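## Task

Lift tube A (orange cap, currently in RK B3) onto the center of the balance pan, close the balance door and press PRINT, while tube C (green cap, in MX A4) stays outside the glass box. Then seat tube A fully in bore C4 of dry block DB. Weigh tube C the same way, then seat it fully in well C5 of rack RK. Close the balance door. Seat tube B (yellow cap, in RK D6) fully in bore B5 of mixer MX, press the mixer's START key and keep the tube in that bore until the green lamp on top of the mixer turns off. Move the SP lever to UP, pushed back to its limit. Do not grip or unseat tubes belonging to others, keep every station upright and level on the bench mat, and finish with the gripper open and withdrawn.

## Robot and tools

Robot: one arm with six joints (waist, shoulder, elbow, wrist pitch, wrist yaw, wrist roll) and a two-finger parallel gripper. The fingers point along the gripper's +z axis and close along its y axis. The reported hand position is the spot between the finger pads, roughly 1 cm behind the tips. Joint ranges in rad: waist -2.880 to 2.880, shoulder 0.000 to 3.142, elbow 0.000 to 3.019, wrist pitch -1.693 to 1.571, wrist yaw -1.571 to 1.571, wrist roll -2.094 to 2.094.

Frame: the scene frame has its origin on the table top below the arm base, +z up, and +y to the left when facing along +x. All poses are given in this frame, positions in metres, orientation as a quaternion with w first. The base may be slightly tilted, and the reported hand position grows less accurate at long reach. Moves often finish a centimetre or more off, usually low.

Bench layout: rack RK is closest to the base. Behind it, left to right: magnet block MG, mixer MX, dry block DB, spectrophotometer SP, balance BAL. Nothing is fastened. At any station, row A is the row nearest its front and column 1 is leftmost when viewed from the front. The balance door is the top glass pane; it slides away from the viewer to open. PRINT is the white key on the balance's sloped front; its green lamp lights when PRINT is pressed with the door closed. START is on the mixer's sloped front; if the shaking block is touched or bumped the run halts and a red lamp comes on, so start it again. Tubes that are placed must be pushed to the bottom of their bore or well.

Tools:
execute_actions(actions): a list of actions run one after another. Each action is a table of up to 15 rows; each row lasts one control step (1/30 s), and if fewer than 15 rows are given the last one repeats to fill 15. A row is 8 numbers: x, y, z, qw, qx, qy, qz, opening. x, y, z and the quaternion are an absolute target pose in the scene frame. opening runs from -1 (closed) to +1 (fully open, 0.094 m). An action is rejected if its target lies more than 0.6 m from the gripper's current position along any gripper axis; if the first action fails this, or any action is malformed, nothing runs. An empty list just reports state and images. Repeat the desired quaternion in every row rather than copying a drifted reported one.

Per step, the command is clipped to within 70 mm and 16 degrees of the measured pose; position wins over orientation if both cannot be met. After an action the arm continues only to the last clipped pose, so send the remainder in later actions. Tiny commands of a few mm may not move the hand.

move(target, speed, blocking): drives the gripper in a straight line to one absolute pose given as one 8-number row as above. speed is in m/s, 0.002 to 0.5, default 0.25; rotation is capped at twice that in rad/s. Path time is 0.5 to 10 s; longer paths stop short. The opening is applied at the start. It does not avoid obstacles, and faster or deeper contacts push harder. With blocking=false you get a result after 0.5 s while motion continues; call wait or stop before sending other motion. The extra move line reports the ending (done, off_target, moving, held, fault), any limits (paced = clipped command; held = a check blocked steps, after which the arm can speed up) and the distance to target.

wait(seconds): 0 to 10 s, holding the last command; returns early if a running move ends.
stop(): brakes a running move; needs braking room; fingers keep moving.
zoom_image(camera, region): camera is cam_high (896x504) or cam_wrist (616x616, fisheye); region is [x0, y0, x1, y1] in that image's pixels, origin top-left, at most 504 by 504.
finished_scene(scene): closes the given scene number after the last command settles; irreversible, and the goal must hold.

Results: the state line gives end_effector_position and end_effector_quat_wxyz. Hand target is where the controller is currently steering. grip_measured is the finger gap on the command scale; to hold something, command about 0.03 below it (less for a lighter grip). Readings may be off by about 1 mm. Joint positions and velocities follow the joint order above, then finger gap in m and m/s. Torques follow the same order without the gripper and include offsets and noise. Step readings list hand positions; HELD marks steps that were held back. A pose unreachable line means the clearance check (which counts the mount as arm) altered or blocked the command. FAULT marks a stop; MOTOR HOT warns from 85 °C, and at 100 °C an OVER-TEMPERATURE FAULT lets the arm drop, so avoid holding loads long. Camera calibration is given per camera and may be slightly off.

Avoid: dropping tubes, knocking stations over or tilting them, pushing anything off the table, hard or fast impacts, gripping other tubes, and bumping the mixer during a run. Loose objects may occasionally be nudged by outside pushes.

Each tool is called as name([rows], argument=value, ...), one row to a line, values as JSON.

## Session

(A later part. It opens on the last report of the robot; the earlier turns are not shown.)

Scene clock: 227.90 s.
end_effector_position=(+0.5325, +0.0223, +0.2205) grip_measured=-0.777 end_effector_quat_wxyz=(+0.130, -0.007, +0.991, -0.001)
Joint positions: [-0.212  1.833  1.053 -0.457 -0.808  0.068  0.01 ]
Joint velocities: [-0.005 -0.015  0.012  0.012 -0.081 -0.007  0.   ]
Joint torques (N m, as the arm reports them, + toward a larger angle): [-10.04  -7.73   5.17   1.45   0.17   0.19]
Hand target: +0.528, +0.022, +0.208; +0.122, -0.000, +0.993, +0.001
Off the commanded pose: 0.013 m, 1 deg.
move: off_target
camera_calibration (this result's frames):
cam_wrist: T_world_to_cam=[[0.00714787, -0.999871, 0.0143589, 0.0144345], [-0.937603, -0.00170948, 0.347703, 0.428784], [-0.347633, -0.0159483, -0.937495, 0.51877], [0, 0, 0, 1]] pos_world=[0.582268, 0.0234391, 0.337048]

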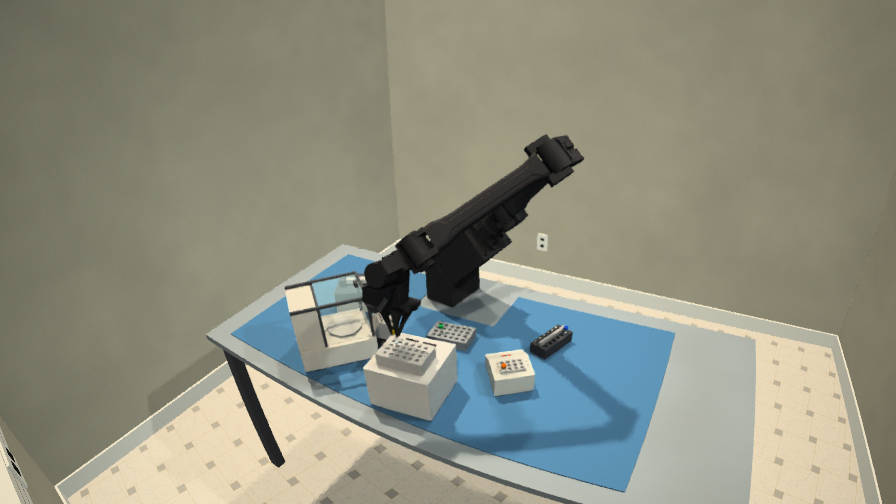

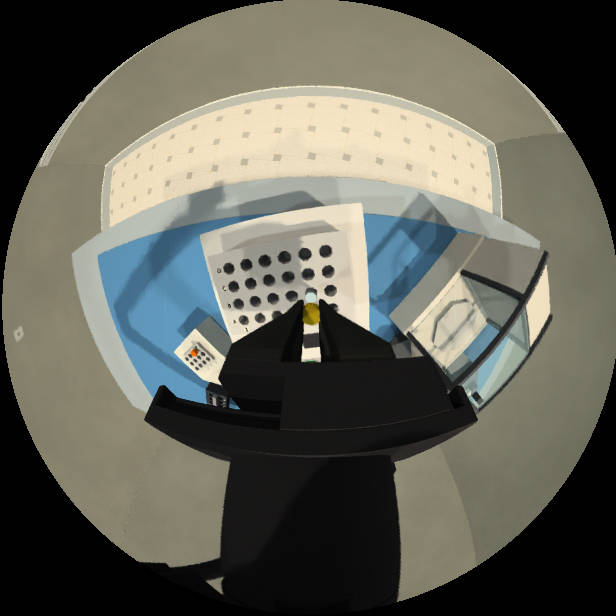

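execute_actions([
  [[0.528,0.021,0.207,0.122,0,0.9925,0,-0.8],[0.528,0.021,0.206,0.122,0,0.9925,0,-0.8],[0.528,0.021,0.205,0.122,0,0.9925,0,-0.8],[0.5275,0.021,0.204,0.122,0,0.9925,0,-0.8],[0.5275,0.021,0.203,0.122,0,0.9925,0,-0.8],[0.5275,0.021,0.202,0.122,0,0.9925,0,-0.8],[0.5275,0.021,0.201,0.122,0,0.9925,0,-0.8],[0.5275,0.021,0.200,0.122,0,0.9925,0,-0.8],[0.5275,0.021,0.199,0.122,0,0.9925,0,-0.8],[0.5275,0.021,0.198,0.122,0,0.9925,0,-0.8],[0.5275,0.021,0.197,0.122,0,0.9925,0,-0.8]],
])

zoom_image(camera="cam_wrist", region=[250,230,370,350])

Scene clock: 228.70 s.
end_effector_position=(+0.5345, +0.0218, +0.2158) grip_measured=-0.777 end_effector_quat_wxyz=(+0.137, -0.009, +0.991, -0.002)
Joint positions: [-0.204  1.838  1.045 -0.419 -0.802  0.086  0.01 ]
Joint velocities: [ 0.005 -0.005 -0.007  0.017 -0.007  0.007  0.   ]
Joint torques (N m, as the arm reports them, + toward a larger angle): [-9.42 -7.38  4.73  1.22  0.16  0.18]
Hand target: +0.527, +0.021, +0.197; +0.122, -0.000, +0.993, +0.000
Off the commanded pose: 0.020 m, 2 deg.
Step readings (end_effector_position):
0: (+0.5325, +0.0223, +0.2205)
1: (+0.5326, +0.0222, +0.2205)
2: (+0.5329, +0.0222, +0.2206)
4: (+0.5337, +0.0219, +0.2206)
8: (+0.5332, +0.0218, +0.2183)
15: end_effector_position above
camera_calibration (this result's frames):
cam_wrist: T_world_to_cam=[[0.0103368, -0.999787, 0.0178713, 0.0114807], [-0.941793, -0.00372807, 0.336172, 0.437078], [-0.336034, -0.020306, -0.941631, 0.509814], [0, 0, 0, 1]] pos_world=[0.582833, 0.0234599, 0.332918]

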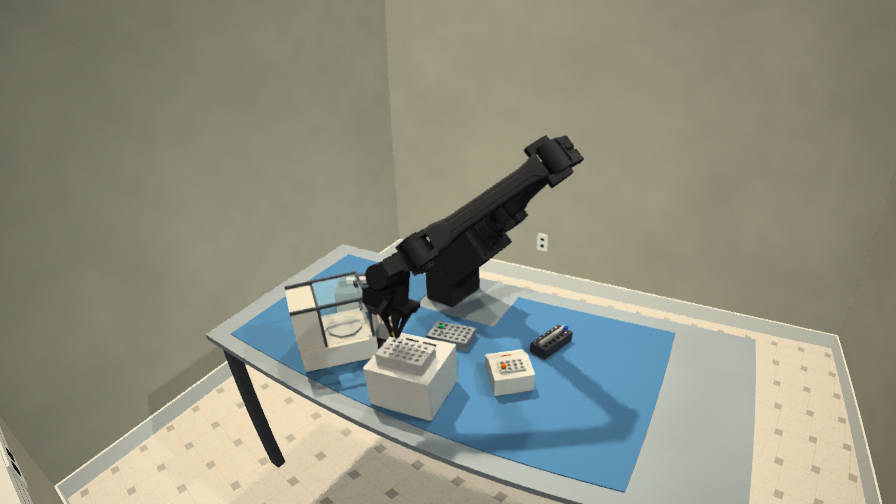

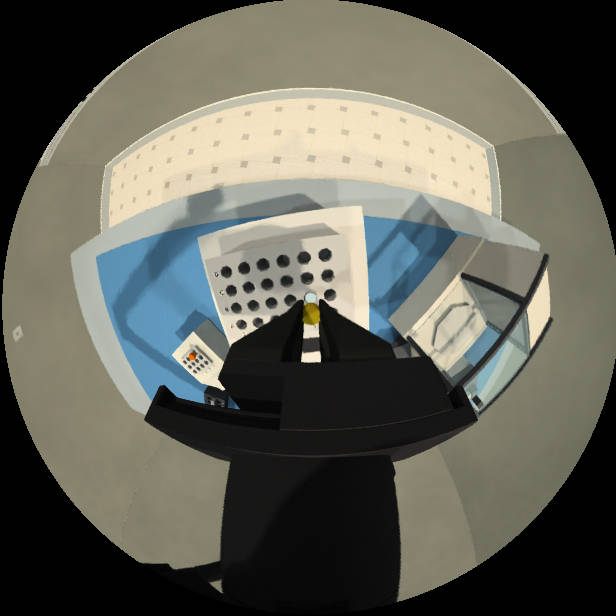

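Region (250, 230, 370, 350) of cam_wrist's 616x616 image, scaled by 4.200, with more detail than that image has.

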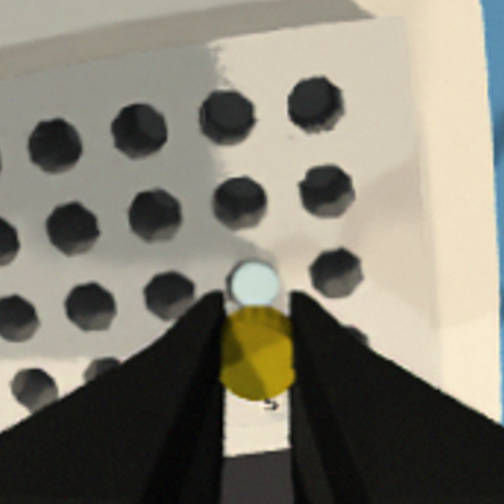

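move(target=[0.535,0.023,0.255,0.122,0,0.9925,0,-0.8], speed=0.06)

move(target=[0.5265,0.0213,0.208,0.122,0,0.9925,0,-0.8], speed=0.04)

execute_actions([
  [[0.526,0.0213,0.207,0.122,0,0.9925,0,-0.8],[0.526,0.0213,0.206,0.122,0,0.9925,0,-0.8],[0.526,0.0213,0.205,0.122,0,0.9925,0,-0.8],[0.5255,0.0213,0.204,0.122,0,0.9925,0,-0.8],[0.5255,0.0213,0.203,0.122,0,0.9925,0,-0.8],[0.5255,0.0213,0.202,0.122,0,0.9925,0,-0.8],[0.5255,0.0213,0.201,0.122,0,0.9925,0,-0.8],[0.5255,0.0213,0.200,0.122,0,0.9925,0,-0.8],[0.5255,0.0213,0.199,0.122,0,0.9925,0,-0.8],[0.5255,0.0213,0.198,0.122,0,0.9925,0,-0.8],[0.5255,0.0213,0.197,0.122,0,0.9925,0,-0.8]],
])

zoom_image(camera="cam_wrist", region=[250,230,370,350])

Scene clock: 230.30 s.
end_effector_position=(+0.5207, +0.0175, +0.2432) grip_measured=-0.777 end_effector_quat_wxyz=(+0.111, +0.017, +0.994, +0.000)
Joint positions: [-0.256  1.812  1.076 -0.603 -0.818  0.012  0.01 ]
Joint velocities: [ 0.005 -0.005 -0.007 -0.017 -0.081 -0.066 -0.001]
Joint torques (N m, as the arm reports them, + toward a larger angle): [-11.22 -10.32   8.6    0.01  -0.01  -0.11]
Hand target: +0.534, +0.023, +0.255; +0.122, +0.000, +0.993, -0.001
Off the commanded pose: 0.019 m, 2 deg.
move: off_target
camera_calibration (this result's frames):
cam_wrist: T_world_to_cam=[[-0.0393067, -0.999203, 0.00701815, 0.035312], [-0.922482, 0.0389862, 0.384067, 0.392406], [-0.384035, 0.00862228, -0.923278, 0.550987], [0, 0, 0, 1]] pos_world=[0.574973, 0.0152347, 0.357757]

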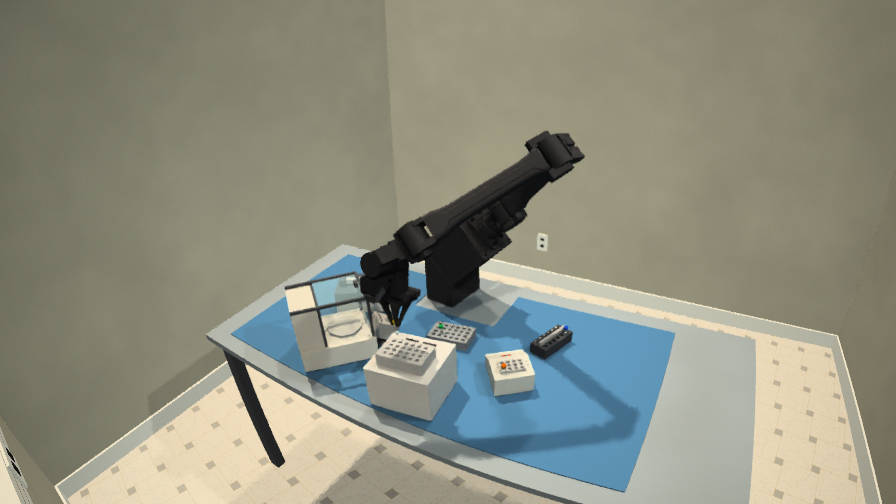

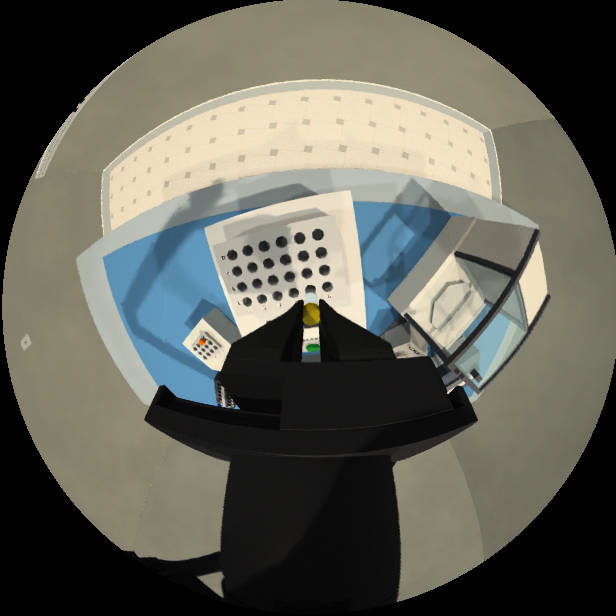

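Scene clock: 231.53 s.
end_effector_position=(+0.5304, +0.0224, +0.2205) grip_measured=-0.777 end_effector_quat_wxyz=(+0.130, -0.007, +0.991, -0.001)
Joint positions: [-0.212  1.83   1.047 -0.455 -0.808  0.068  0.01 ]
Joint velocities: [-0.005 -0.015  0.007 -0.002 -0.022  0.007 -0.001]
Joint torques (N m, as the arm reports them, + toward a larger angle): [-9.26 -7.97  5.1   1.24  0.17  0.19]
Hand target: +0.526, +0.022, +0.208; +0.122, -0.000, +0.993, +0.001
Off the commanded pose: 0.013 m, 1 deg.
move: off_target
camera_calibration (this result's frames):
cam_wrist: T_world_to_cam=[[0.00660862, -0.999875, 0.0143435, 0.0148428], [-0.937607, -0.00120927, 0.347696, 0.426829], [-0.347635, -0.0157463, -0.937498, 0.518037], [0, 0, 0, 1]] pos_world=[0.580187, 0.0235143, 0.337038]

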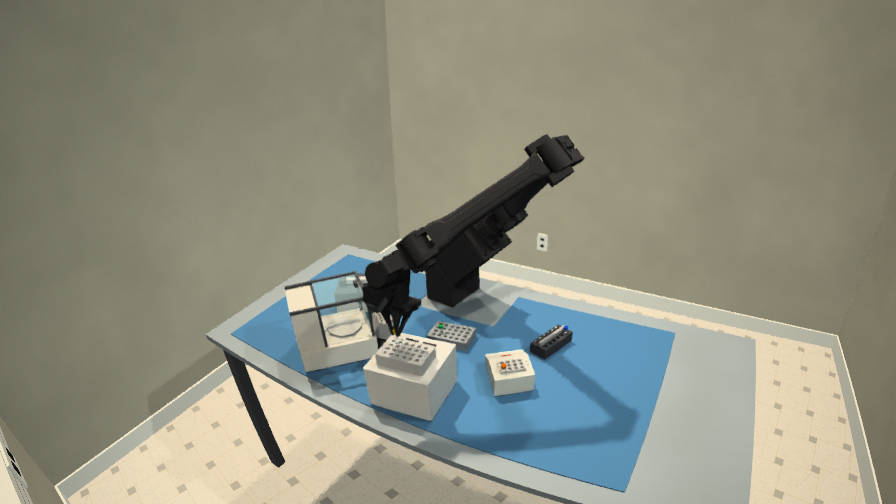

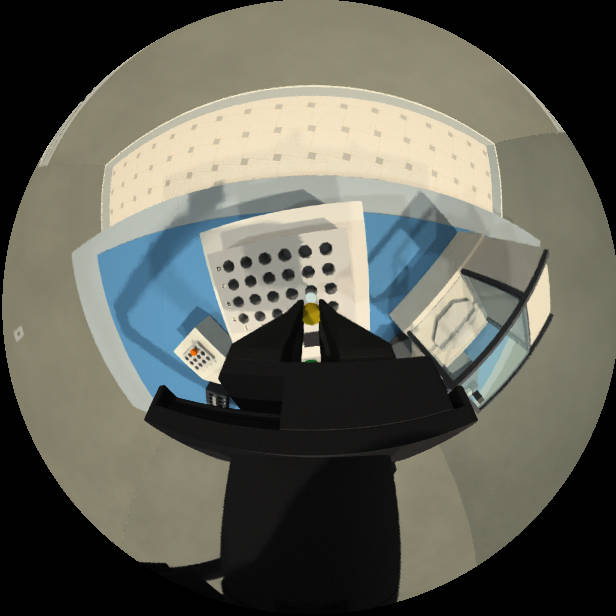

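Scene clock: 232.03 s.
end_effector_position=(+0.5304, +0.0224, +0.2102) grip_measured=-0.777 end_effector_quat_wxyz=(+0.131, -0.008, +0.991, -0.001)
Joint positions: [-0.197  1.841  1.037 -0.417 -0.802  0.087  0.01 ]
Joint velocities: [ 0.015  0.005 -0.002  0.032  0.007  0.037  0.001]
Joint torques (N m, as the arm reports them, + toward a larger angle): [-10.27  -7.69   4.93   1.31   0.18   0.16]
Hand target: +0.525, +0.021, +0.197; +0.122, +0.000, +0.993, +0.000
Off the commanded pose: 0.014 m, 1 deg.
Step readings (end_effector_position):
0: (+0.5304, +0.0224, +0.2205)
1: (+0.5305, +0.0223, +0.2205)
2: (+0.5307, +0.0221, +0.2204)
4: (+0.5316, +0.0221, +0.2205)
8: (+0.5313, +0.0221, +0.2180)
15: end_effector_position above
camera_calibration (this result's frames):
cam_wrist: T_world_to_cam=[[0.0096171, -0.999831, 0.0156549, 0.01303], [-0.938146, -0.00360283, 0.34622, 0.431054], [-0.346106, -0.0180162, -0.938023, 0.507796], [0, 0, 0, 1]] pos_world=[0.580017, 0.0237294, 0.32688]

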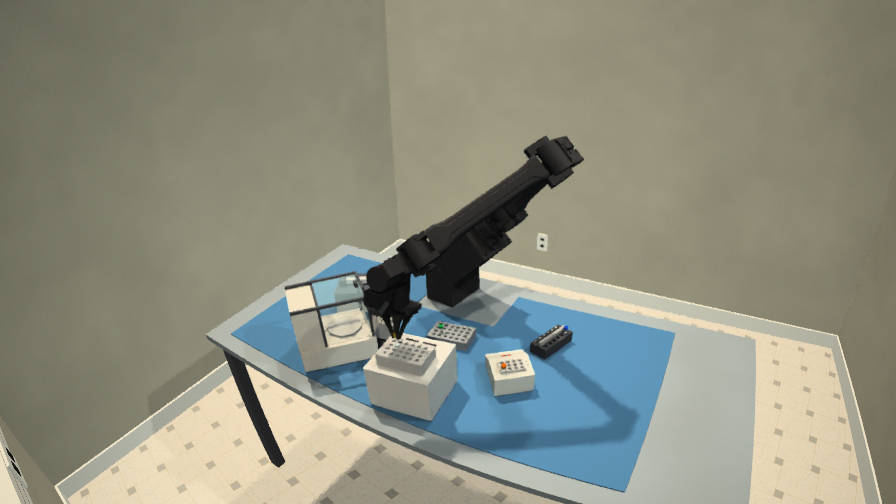

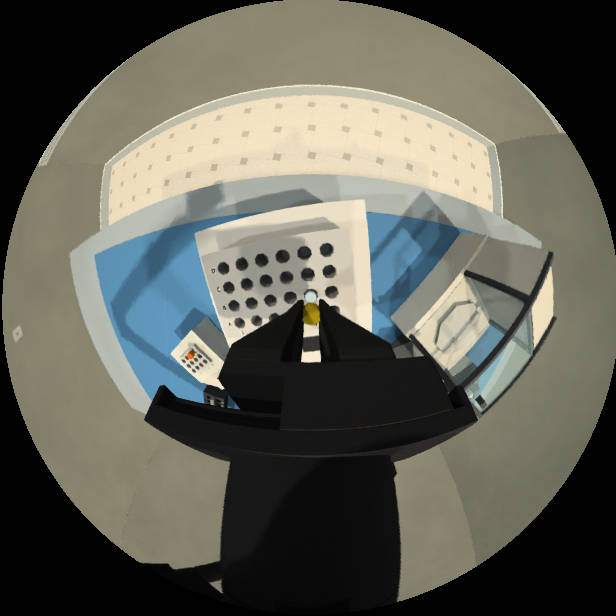

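Region (250, 230, 370, 350) of cam_wrist's 616x616 image, scaled by 4.200, with more detail than that image has.

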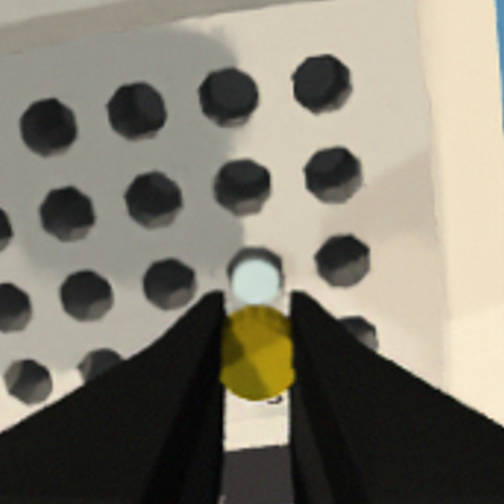

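In.

move(target=[0.529,0.0213,0.163,0.122,0,0.9925,0,-0.8], speed=0.025)

zoom_image(camera="cam_wrist", region=[250,230,370,350])

Scene clock: 234.30 s.
end_effector_position=(+0.5333, +0.0220, +0.1878) grip_measured=-0.777 end_effector_quat_wxyz=(+0.137, -0.001, +0.991, +0.001)
Joint positions: [-0.164  1.873  1.022 -0.322 -0.791  0.157  0.01 ]
Joint velocities: [-0.005 -0.005 -0.002 -0.007  0.022  0.066 -0.001]
Joint torques (N m, as the arm reports them, + toward a larger angle): [-8.42 -6.61  4.91  2.05  0.42  0.14]
Hand target: +0.528, +0.022, +0.164; +0.122, -0.000, +0.993, +0.001
Off the commanded pose: 0.025 m, 2 deg.
move: off_target
camera_calibration (this result's frames):
cam_wrist: T_world_to_cam=[[-0.00373797, -0.999948, 0.00947176, 0.0213086], [-0.941779, 0.00670477, 0.336166, 0.445088], [-0.336212, -0.00766372, -0.941755, 0.482967], [0, 0, 0, 1]] pos_world=[0.581633, 0.0220246, 0.305012]

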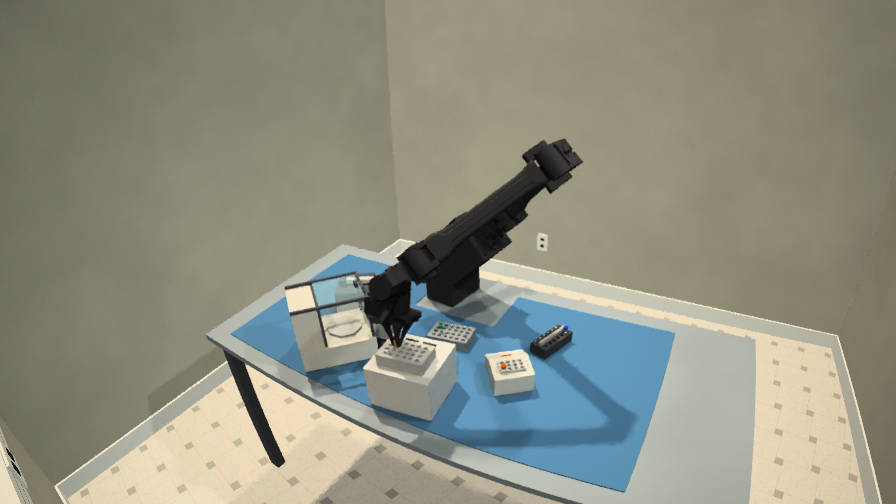

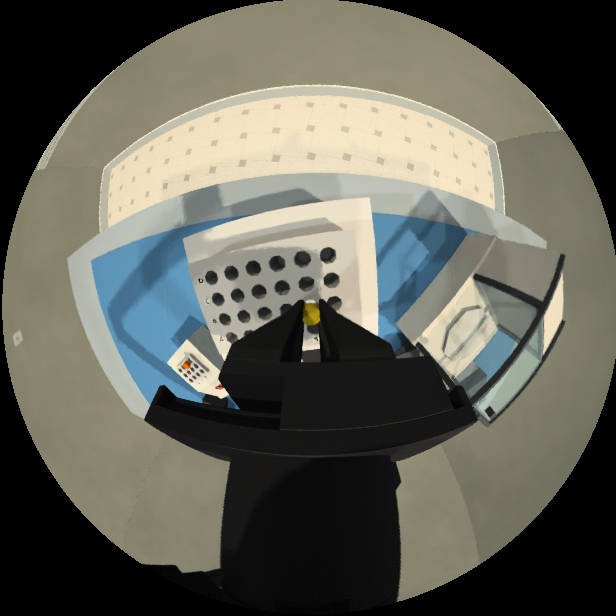

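Region (250, 230, 370, 350) of cam_wrist's 616x616 image, scaled by 4.200, with more detail than that image has.

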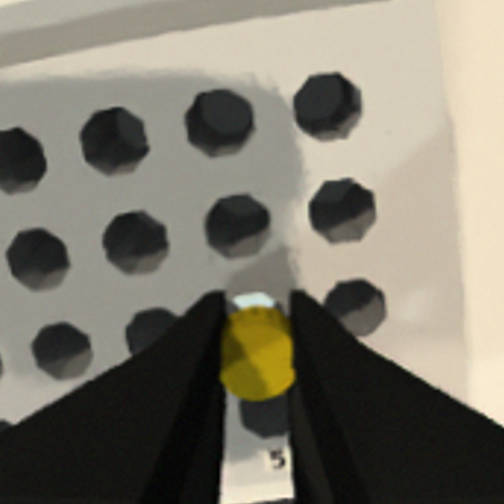

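execute_actions([
  [[0.527,0.022,0.160,0.122,0,0.9925,0,-0.8],[0.527,0.022,0.158,0.122,0,0.9925,0,-0.8],[0.526,0.022,0.156,0.122,0,0.9925,0,-0.8],[0.526,0.022,0.154,0.122,0,0.9925,0,-0.8],[0.525,0.022,0.152,0.122,0,0.9925,0,-0.8]],
])

execute_actions([
  [[0.529,0.022,0.165,0.125,0,0.992,0,-0.8],[0.53,0.022,0.172,0.125,0,0.992,0,-0.8],[0.531,0.022,0.178,0.125,0,0.992,0,-0.8],[0.532,0.022,0.182,0.125,0,0.992,0,-0.8],[0.532,0.022,0.182,0.125,0,0.992,0,-0.8],[0.532,0.022,0.182,0.125,0,0.992,0,-0.77],[0.532,0.022,0.182,0.125,0,0.992,0,-0.74],[0.532,0.022,0.182,0.125,0,0.992,0,-0.7],[0.532,0.022,0.182,0.125,0,0.992,0,-0.6],[0.532,0.022,0.182,0.125,0,0.992,0,-0.5],[0.532,0.022,0.182,0.125,0,0.992,0,-0.4]],
])

move(target=[0.546,0.028,0.245,0.122,0,0.9925,0,-0.4], speed=0.08)

zoom_image(camera="cam_high", region=[350,300,470,390])

Scene clock: 235.30 s.
end_effector_position=(+0.5330, +0.0218, +0.1872) grip_measured=-0.777 end_effector_quat_wxyz=(+0.145, -0.000, +0.989, +0.003)
Joint positions: [-0.163  1.871  1.007 -0.285 -0.792  0.177  0.01 ]
Joint velocities: [ 0.005 -0.015 -0.002 -0.022 -0.037 -0.11  -0.   ]
Joint torques (N m, as the arm reports them, + toward a larger angle): [-7.05 -5.74  4.55  2.3   0.67  0.17]
Hand target: +0.523, +0.022, +0.153; +0.122, -0.000, +0.993, +0.000
Off the commanded pose: 0.036 m, 3 deg.
Step readings (end_effector_position):
0: (+0.5333, +0.0220, +0.1878)
1: (+0.5331, +0.0220, +0.1876)
2: (+0.5331, +0.0219, +0.1874)
4: (+0.5332, +0.0218, +0.1872)
8: (+0.5330, +0.0218, +0.1871)
15: end_effector_position above
camera_calibration (this result's frames):
cam_wrist: T_world_to_cam=[[-0.00547836, -0.999972, 0.00500182, 0.022836], [-0.947272, 0.00679206, 0.320359, 0.450979], [-0.320384, -0.00298304, -0.947283, 0.474745], [0, 0, 0, 1]] pos_world=[0.579425, 0.0211885, 0.305129]

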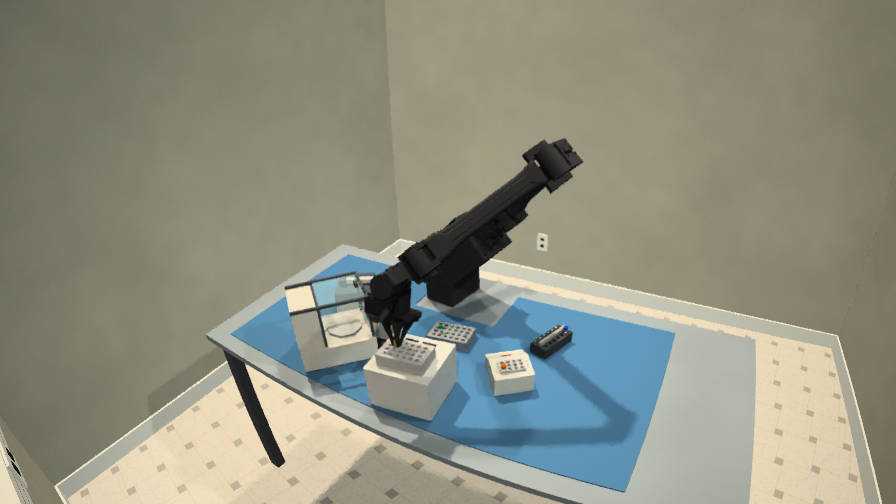

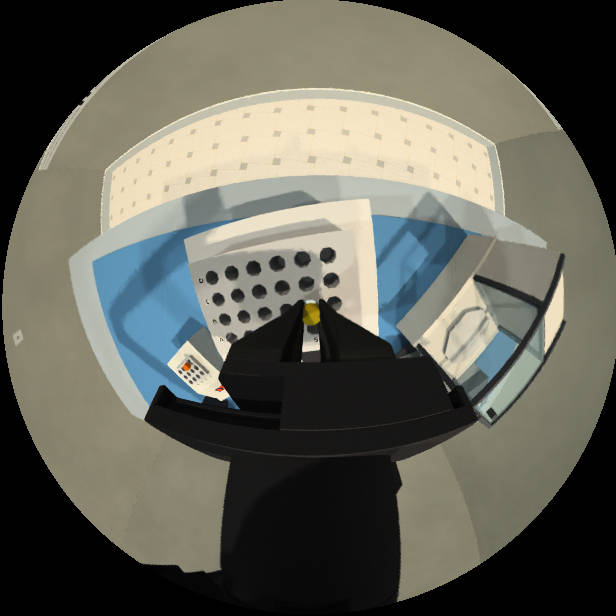

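Scene clock: 235.80 s.
end_effector_position=(+0.5299, +0.0225, +0.1879) grip_measured=-0.403 end_effector_quat_wxyz=(+0.134, +0.005, +0.991, +0.001)
Joint positions: [-0.164  1.868  1.017 -0.33  -0.791  0.163  0.028]
Joint velocities: [-0.015  0.005 -0.007  0.012 -0.037 -0.081 -0.   ]
Joint torques (N m, as the arm reports them, + toward a larger angle): [-10.5   -8.2    6.44   0.17   0.16  -0.15]
Hand target: +0.532, +0.022, +0.182; +0.125, -0.000, +0.992, +0.000
Off the commanded pose: 0.006 m, 1 deg.
Step readings (end_effector_position):
0: (+0.5330, +0.0218, +0.1872)
1: (+0.5331, +0.0220, +0.1874)
2: (+0.5324, +0.0221, +0.1874)
4: (+0.5316, +0.0224, +0.1879)
8: (+0.5307, +0.0226, +0.1881)
15: end_effector_position above
camera_calibration (this result's frames):
cam_wrist: T_world_to_cam=[[-0.0159259, -0.999845, 0.0075141, 0.0285702], [-0.939578, 0.0175353, 0.341886, 0.439423], [-0.341965, -0.00161524, -0.939711, 0.484478], [0, 0, 0, 1]] pos_world=[0.579001, 0.0216429, 0.304822]

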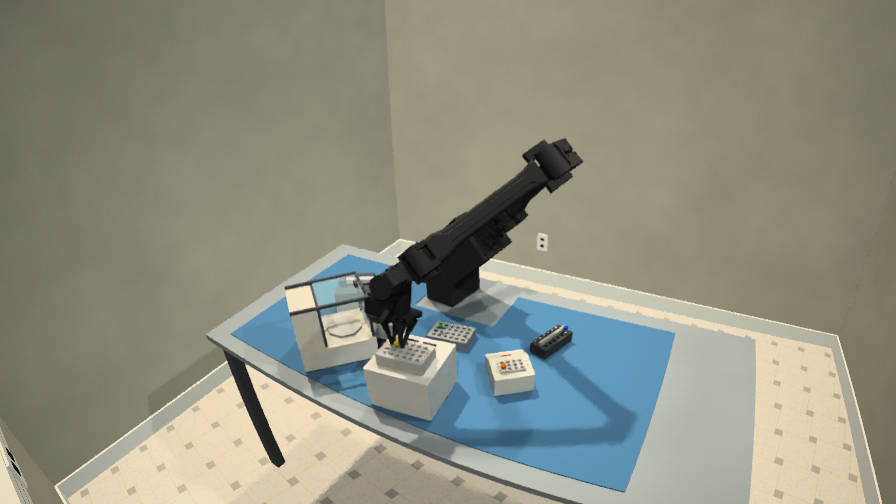

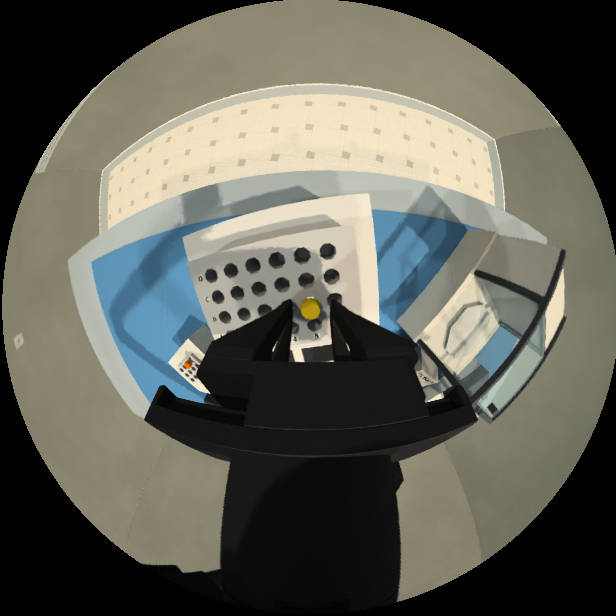

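Scene clock: 236.90 s.
end_effector_position=(+0.5325, +0.0229, +0.2345) grip_measured=-0.403 end_effector_quat_wxyz=(+0.112, +0.016, +0.994, -0.000)
Joint positions: [-0.231  1.83   1.099 -0.579 -0.811  0.049  0.028]
Joint velocities: [ 0.005 -0.005 -0.007  0.007 -0.007 -0.022 -0.001]
Joint torques (N m, as the arm reports them, + toward a larger angle): [-11.19  -9.47   8.3    0.28   0.06  -0.18]
Hand target: +0.545, +0.028, +0.246; +0.122, +0.000, +0.993, -0.001
Off the commanded pose: 0.018 m, 2 deg.
move: off_target
camera_calibration (this result's frames):
cam_wrist: T_world_to_cam=[[-0.0385383, -0.999222, 0.00835257, 0.0404956], [-0.923329, 0.0388047, 0.382044, 0.407384], [-0.382071, 0.00701113, -0.924106, 0.546587], [0, 0, 0, 1]] pos_world=[0.586545, 0.0208234, 0.349128]

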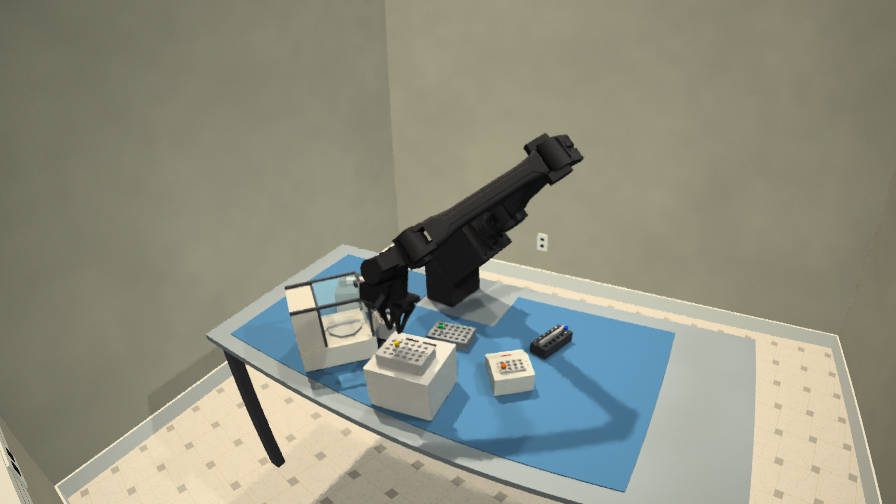

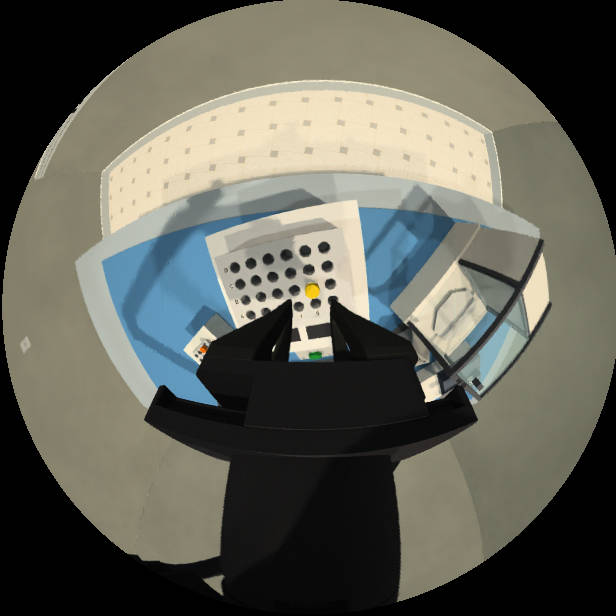

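Region (350, 300, 470, 390) of cam_high's 896x504 image, scaled by 4.200, with more detail than that image has; it fills the top 378 rows of this view, and the rest is white.

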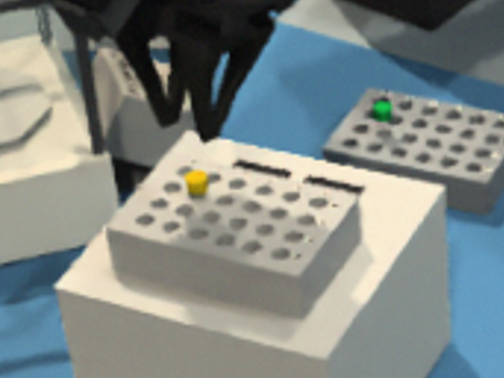

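move(target=[0.37,0.02,0.24,0.216,0,0.976,0,-0.5])

move(target=[0.345,0.02,0.13,0.216,0,0.976,0,-0.5], speed=0.15)

Scene clock: 238.23 s.
end_effector_position=(+0.3648, +0.0193, +0.2370) grip_measured=-0.497 end_effector_quat_wxyz=(+0.206, -0.002, +0.978, -0.002)
Joint positions: [-0.324  1.48   0.481 -0.124 -0.834  0.09   0.024]
Joint velocities: [-0.015 -0.005 -0.002 -0.012 -0.007  0.007 -0.001]
Joint torques (N m, as the arm reports them, + toward a larger angle): [-6.48 -4.26  5.96  1.75  0.02  0.2 ]
Hand target: +0.370, +0.019, +0.241; +0.216, -0.000, +0.976, -0.001
Off the commanded pose: 0.006 m, 1 deg.
move: done
camera_calibration (this result's frames):
cam_wrist: T_world_to_cam=[[-0.00463098, -0.999884, 0.0145115, 0.0166079], [-0.979855, 0.00743461, 0.199569, 0.316204], [-0.199654, -0.013295, -0.979776, 0.431907], [0, 0, 0, 1]] pos_world=[0.396143, 0.0199973, 0.359826]

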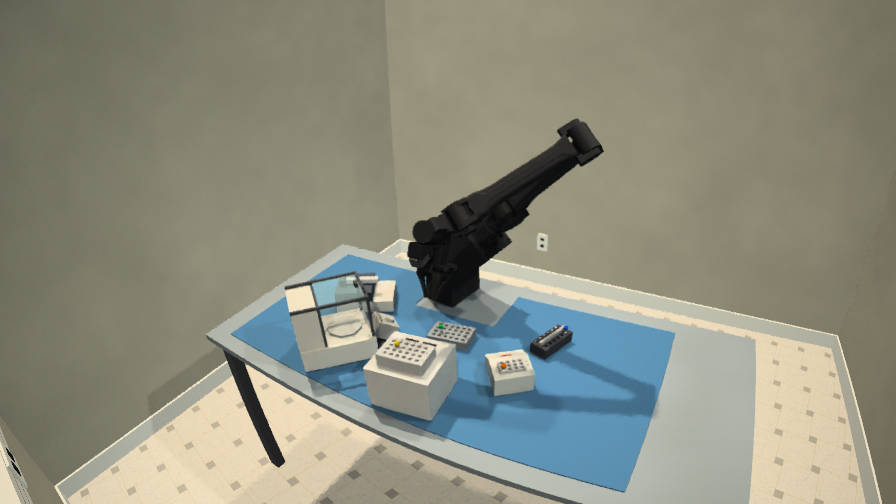

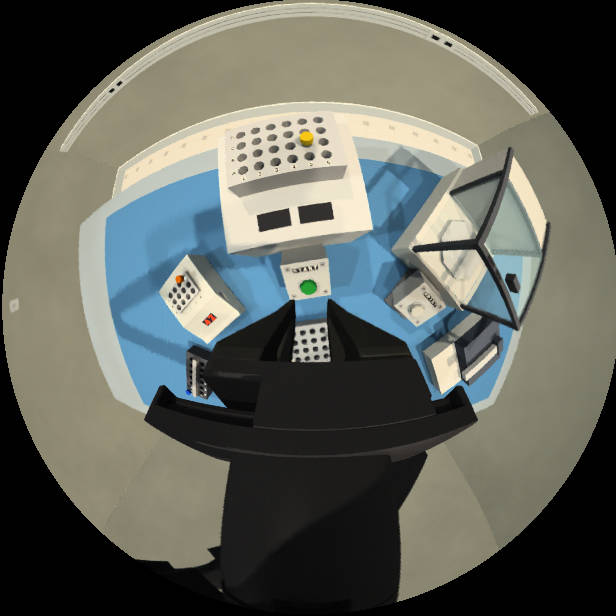

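Scene clock: 239.50 s.
end_effector_position=(+0.3479, +0.0199, +0.1299) grip_measured=-0.497 end_effector_quat_wxyz=(+0.218, -0.005, +0.976, +0.001)
Joint positions: [-0.058  1.805  0.361  0.569 -0.69   0.417  0.024]
Joint velocities: [ 0.005 -0.005 -0.007  0.002 -0.007  0.007 -0.   ]
Joint torques (N m, as the arm reports them, + toward a larger angle): [-5.76 -5.12  0.62  1.64  0.28  0.12]
Hand target: +0.345, +0.021, +0.127; +0.216, +0.001, +0.976, +0.004
Off the commanded pose: 0.003 m, 1 deg.
move: done
camera_calibration (this result's frames):
cam_wrist: T_world_to_cam=[[0.00199948, -0.999954, 0.00942752, 0.0170441], [-0.984197, -0.000298497, 0.177078, 0.325524], [-0.177067, -0.0096326, -0.984152, 0.316249], [0, 0, 0, 1]] pos_world=[0.376343, 0.0201868, 0.253434]

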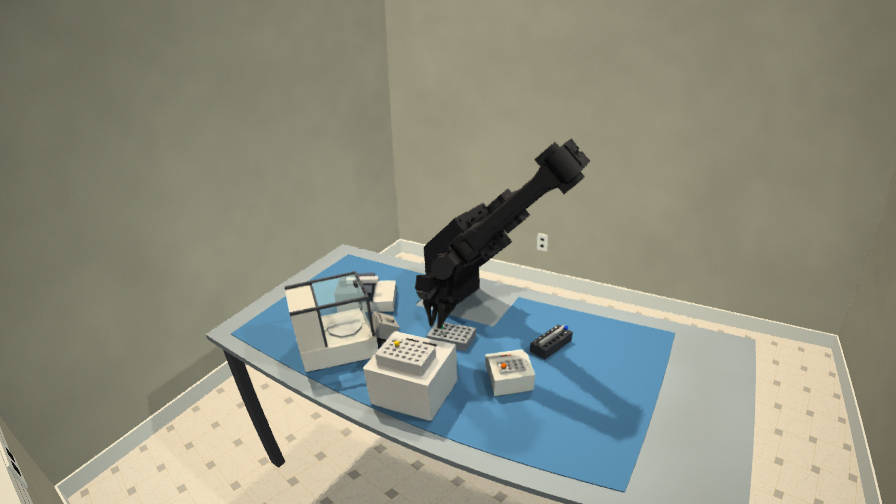

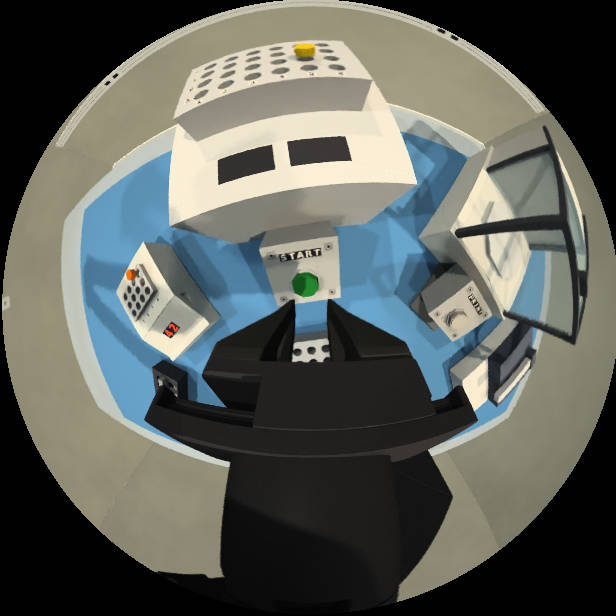

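move(target=[0.36,0.025,0.098,0.216,0,0.976,0,-1], speed=0.08)

Scene clock: 240.47 s.
end_effector_position=(+0.3589, +0.0240, +0.1013) grip_measured=-0.989 end_effector_quat_wxyz=(+0.216, -0.004, +0.976, -0.002)
Joint positions: [ 0.025  1.894  0.401  0.66  -0.63   0.494  0.001]
Joint velocities: [-0.005 -0.015 -0.002 -0.007  0.037  0.051 -0.   ]
Joint torques (N m, as the arm reports them, + toward a larger angle): [-5.94 -4.76  0.61  1.64  0.32  0.19]
Hand target: +0.360, +0.026, +0.097; +0.216, +0.000, +0.976, +0.001
Off the commanded pose: 0.004 m, 0 deg.
move: done
camera_calibration (this result's frames):
cam_wrist: T_world_to_cam=[[-0.00232516, -0.999874, 0.0157202, 0.0223147], [-0.983736, 0.00511048, 0.179546, 0.340916], [-0.179604, -0.015047, -0.983624, 0.29105], [0, 0, 0, 1]] pos_world=[0.387697, 0.0249491, 0.224722]

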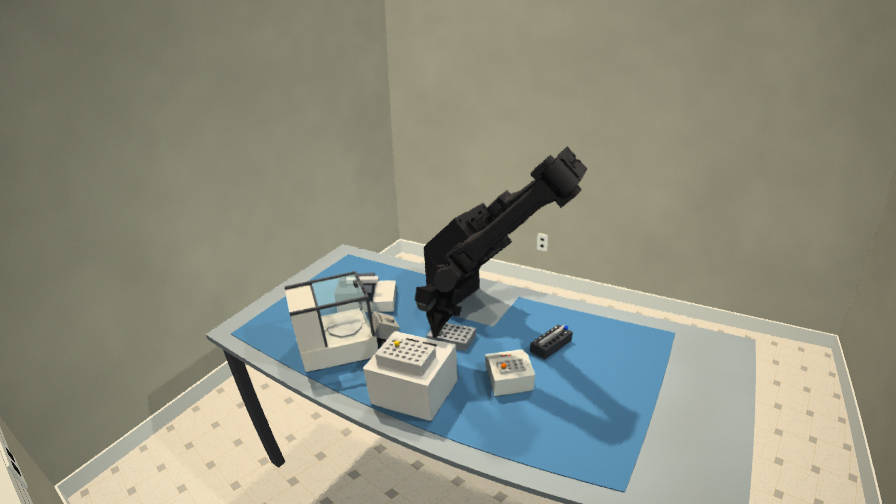

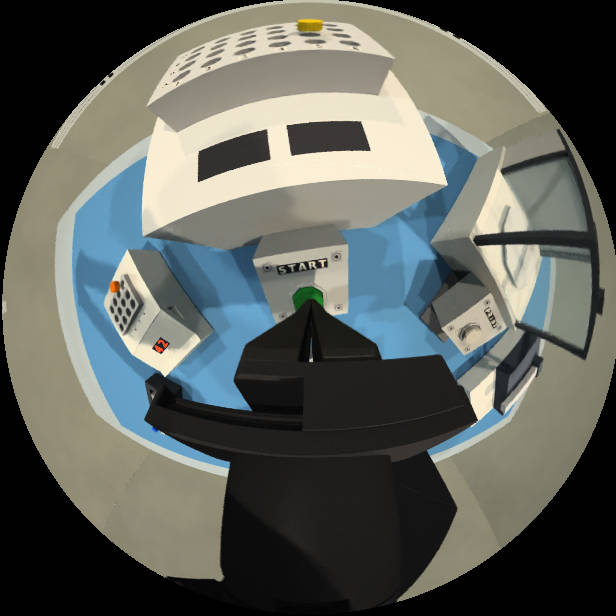

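move(target=[0.363,0.027,0.067,0.216,0,0.976,0,-1], speed=0.025)

Scene clock: 242.17 s.
end_effector_position=(+0.3597, +0.0220, +0.0789) grip_measured=-0.989 end_effector_quat_wxyz=(+0.223, +0.004, +0.975, -0.006)
Joint positions: [ 0.081  1.981  0.414  0.769 -0.576  0.562  0.001]
Joint velocities: [-0.005 -0.005 -0.017 -0.002 -0.007 -0.007  0.   ]
Joint torques (N m, as the arm reports them, + toward a larger angle): [-4.65 -4.48  1.01  1.58  0.31  0.21]
Hand target: +0.362, +0.028, +0.067; +0.216, +0.000, +0.976, +0.001
Off the commanded pose: 0.013 m, 1 deg.
move: off_target
camera_calibration (this result's frames):
cam_wrist: T_world_to_cam=[[-0.0195677, -0.999632, 0.0187992, 0.0266], [-0.985797, 0.0224269, 0.166435, 0.34716], [-0.166795, -0.0152755, -0.985873, 0.264741], [0, 0, 0, 1]] pos_world=[0.386908, 0.0228485, 0.202722]

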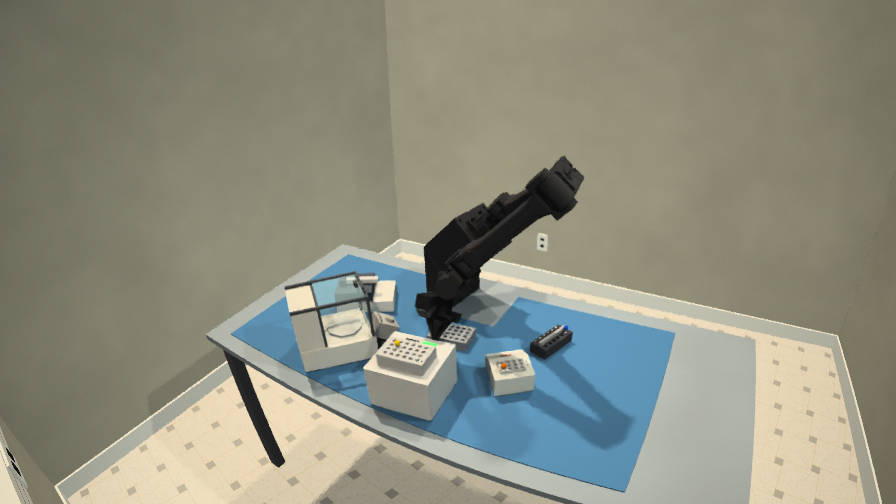

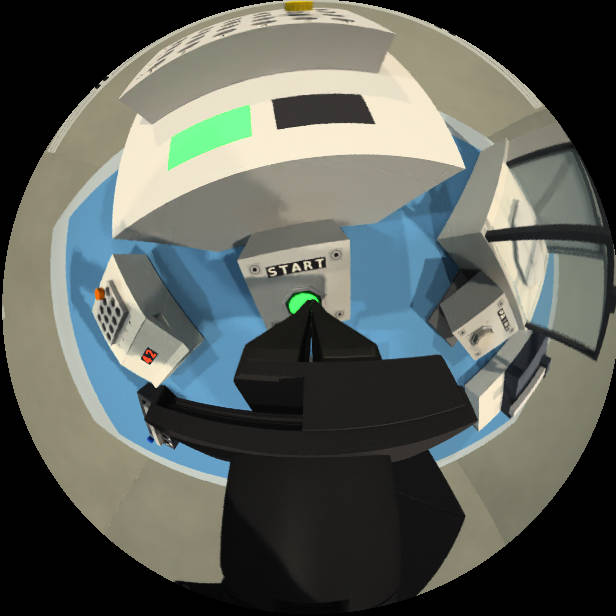

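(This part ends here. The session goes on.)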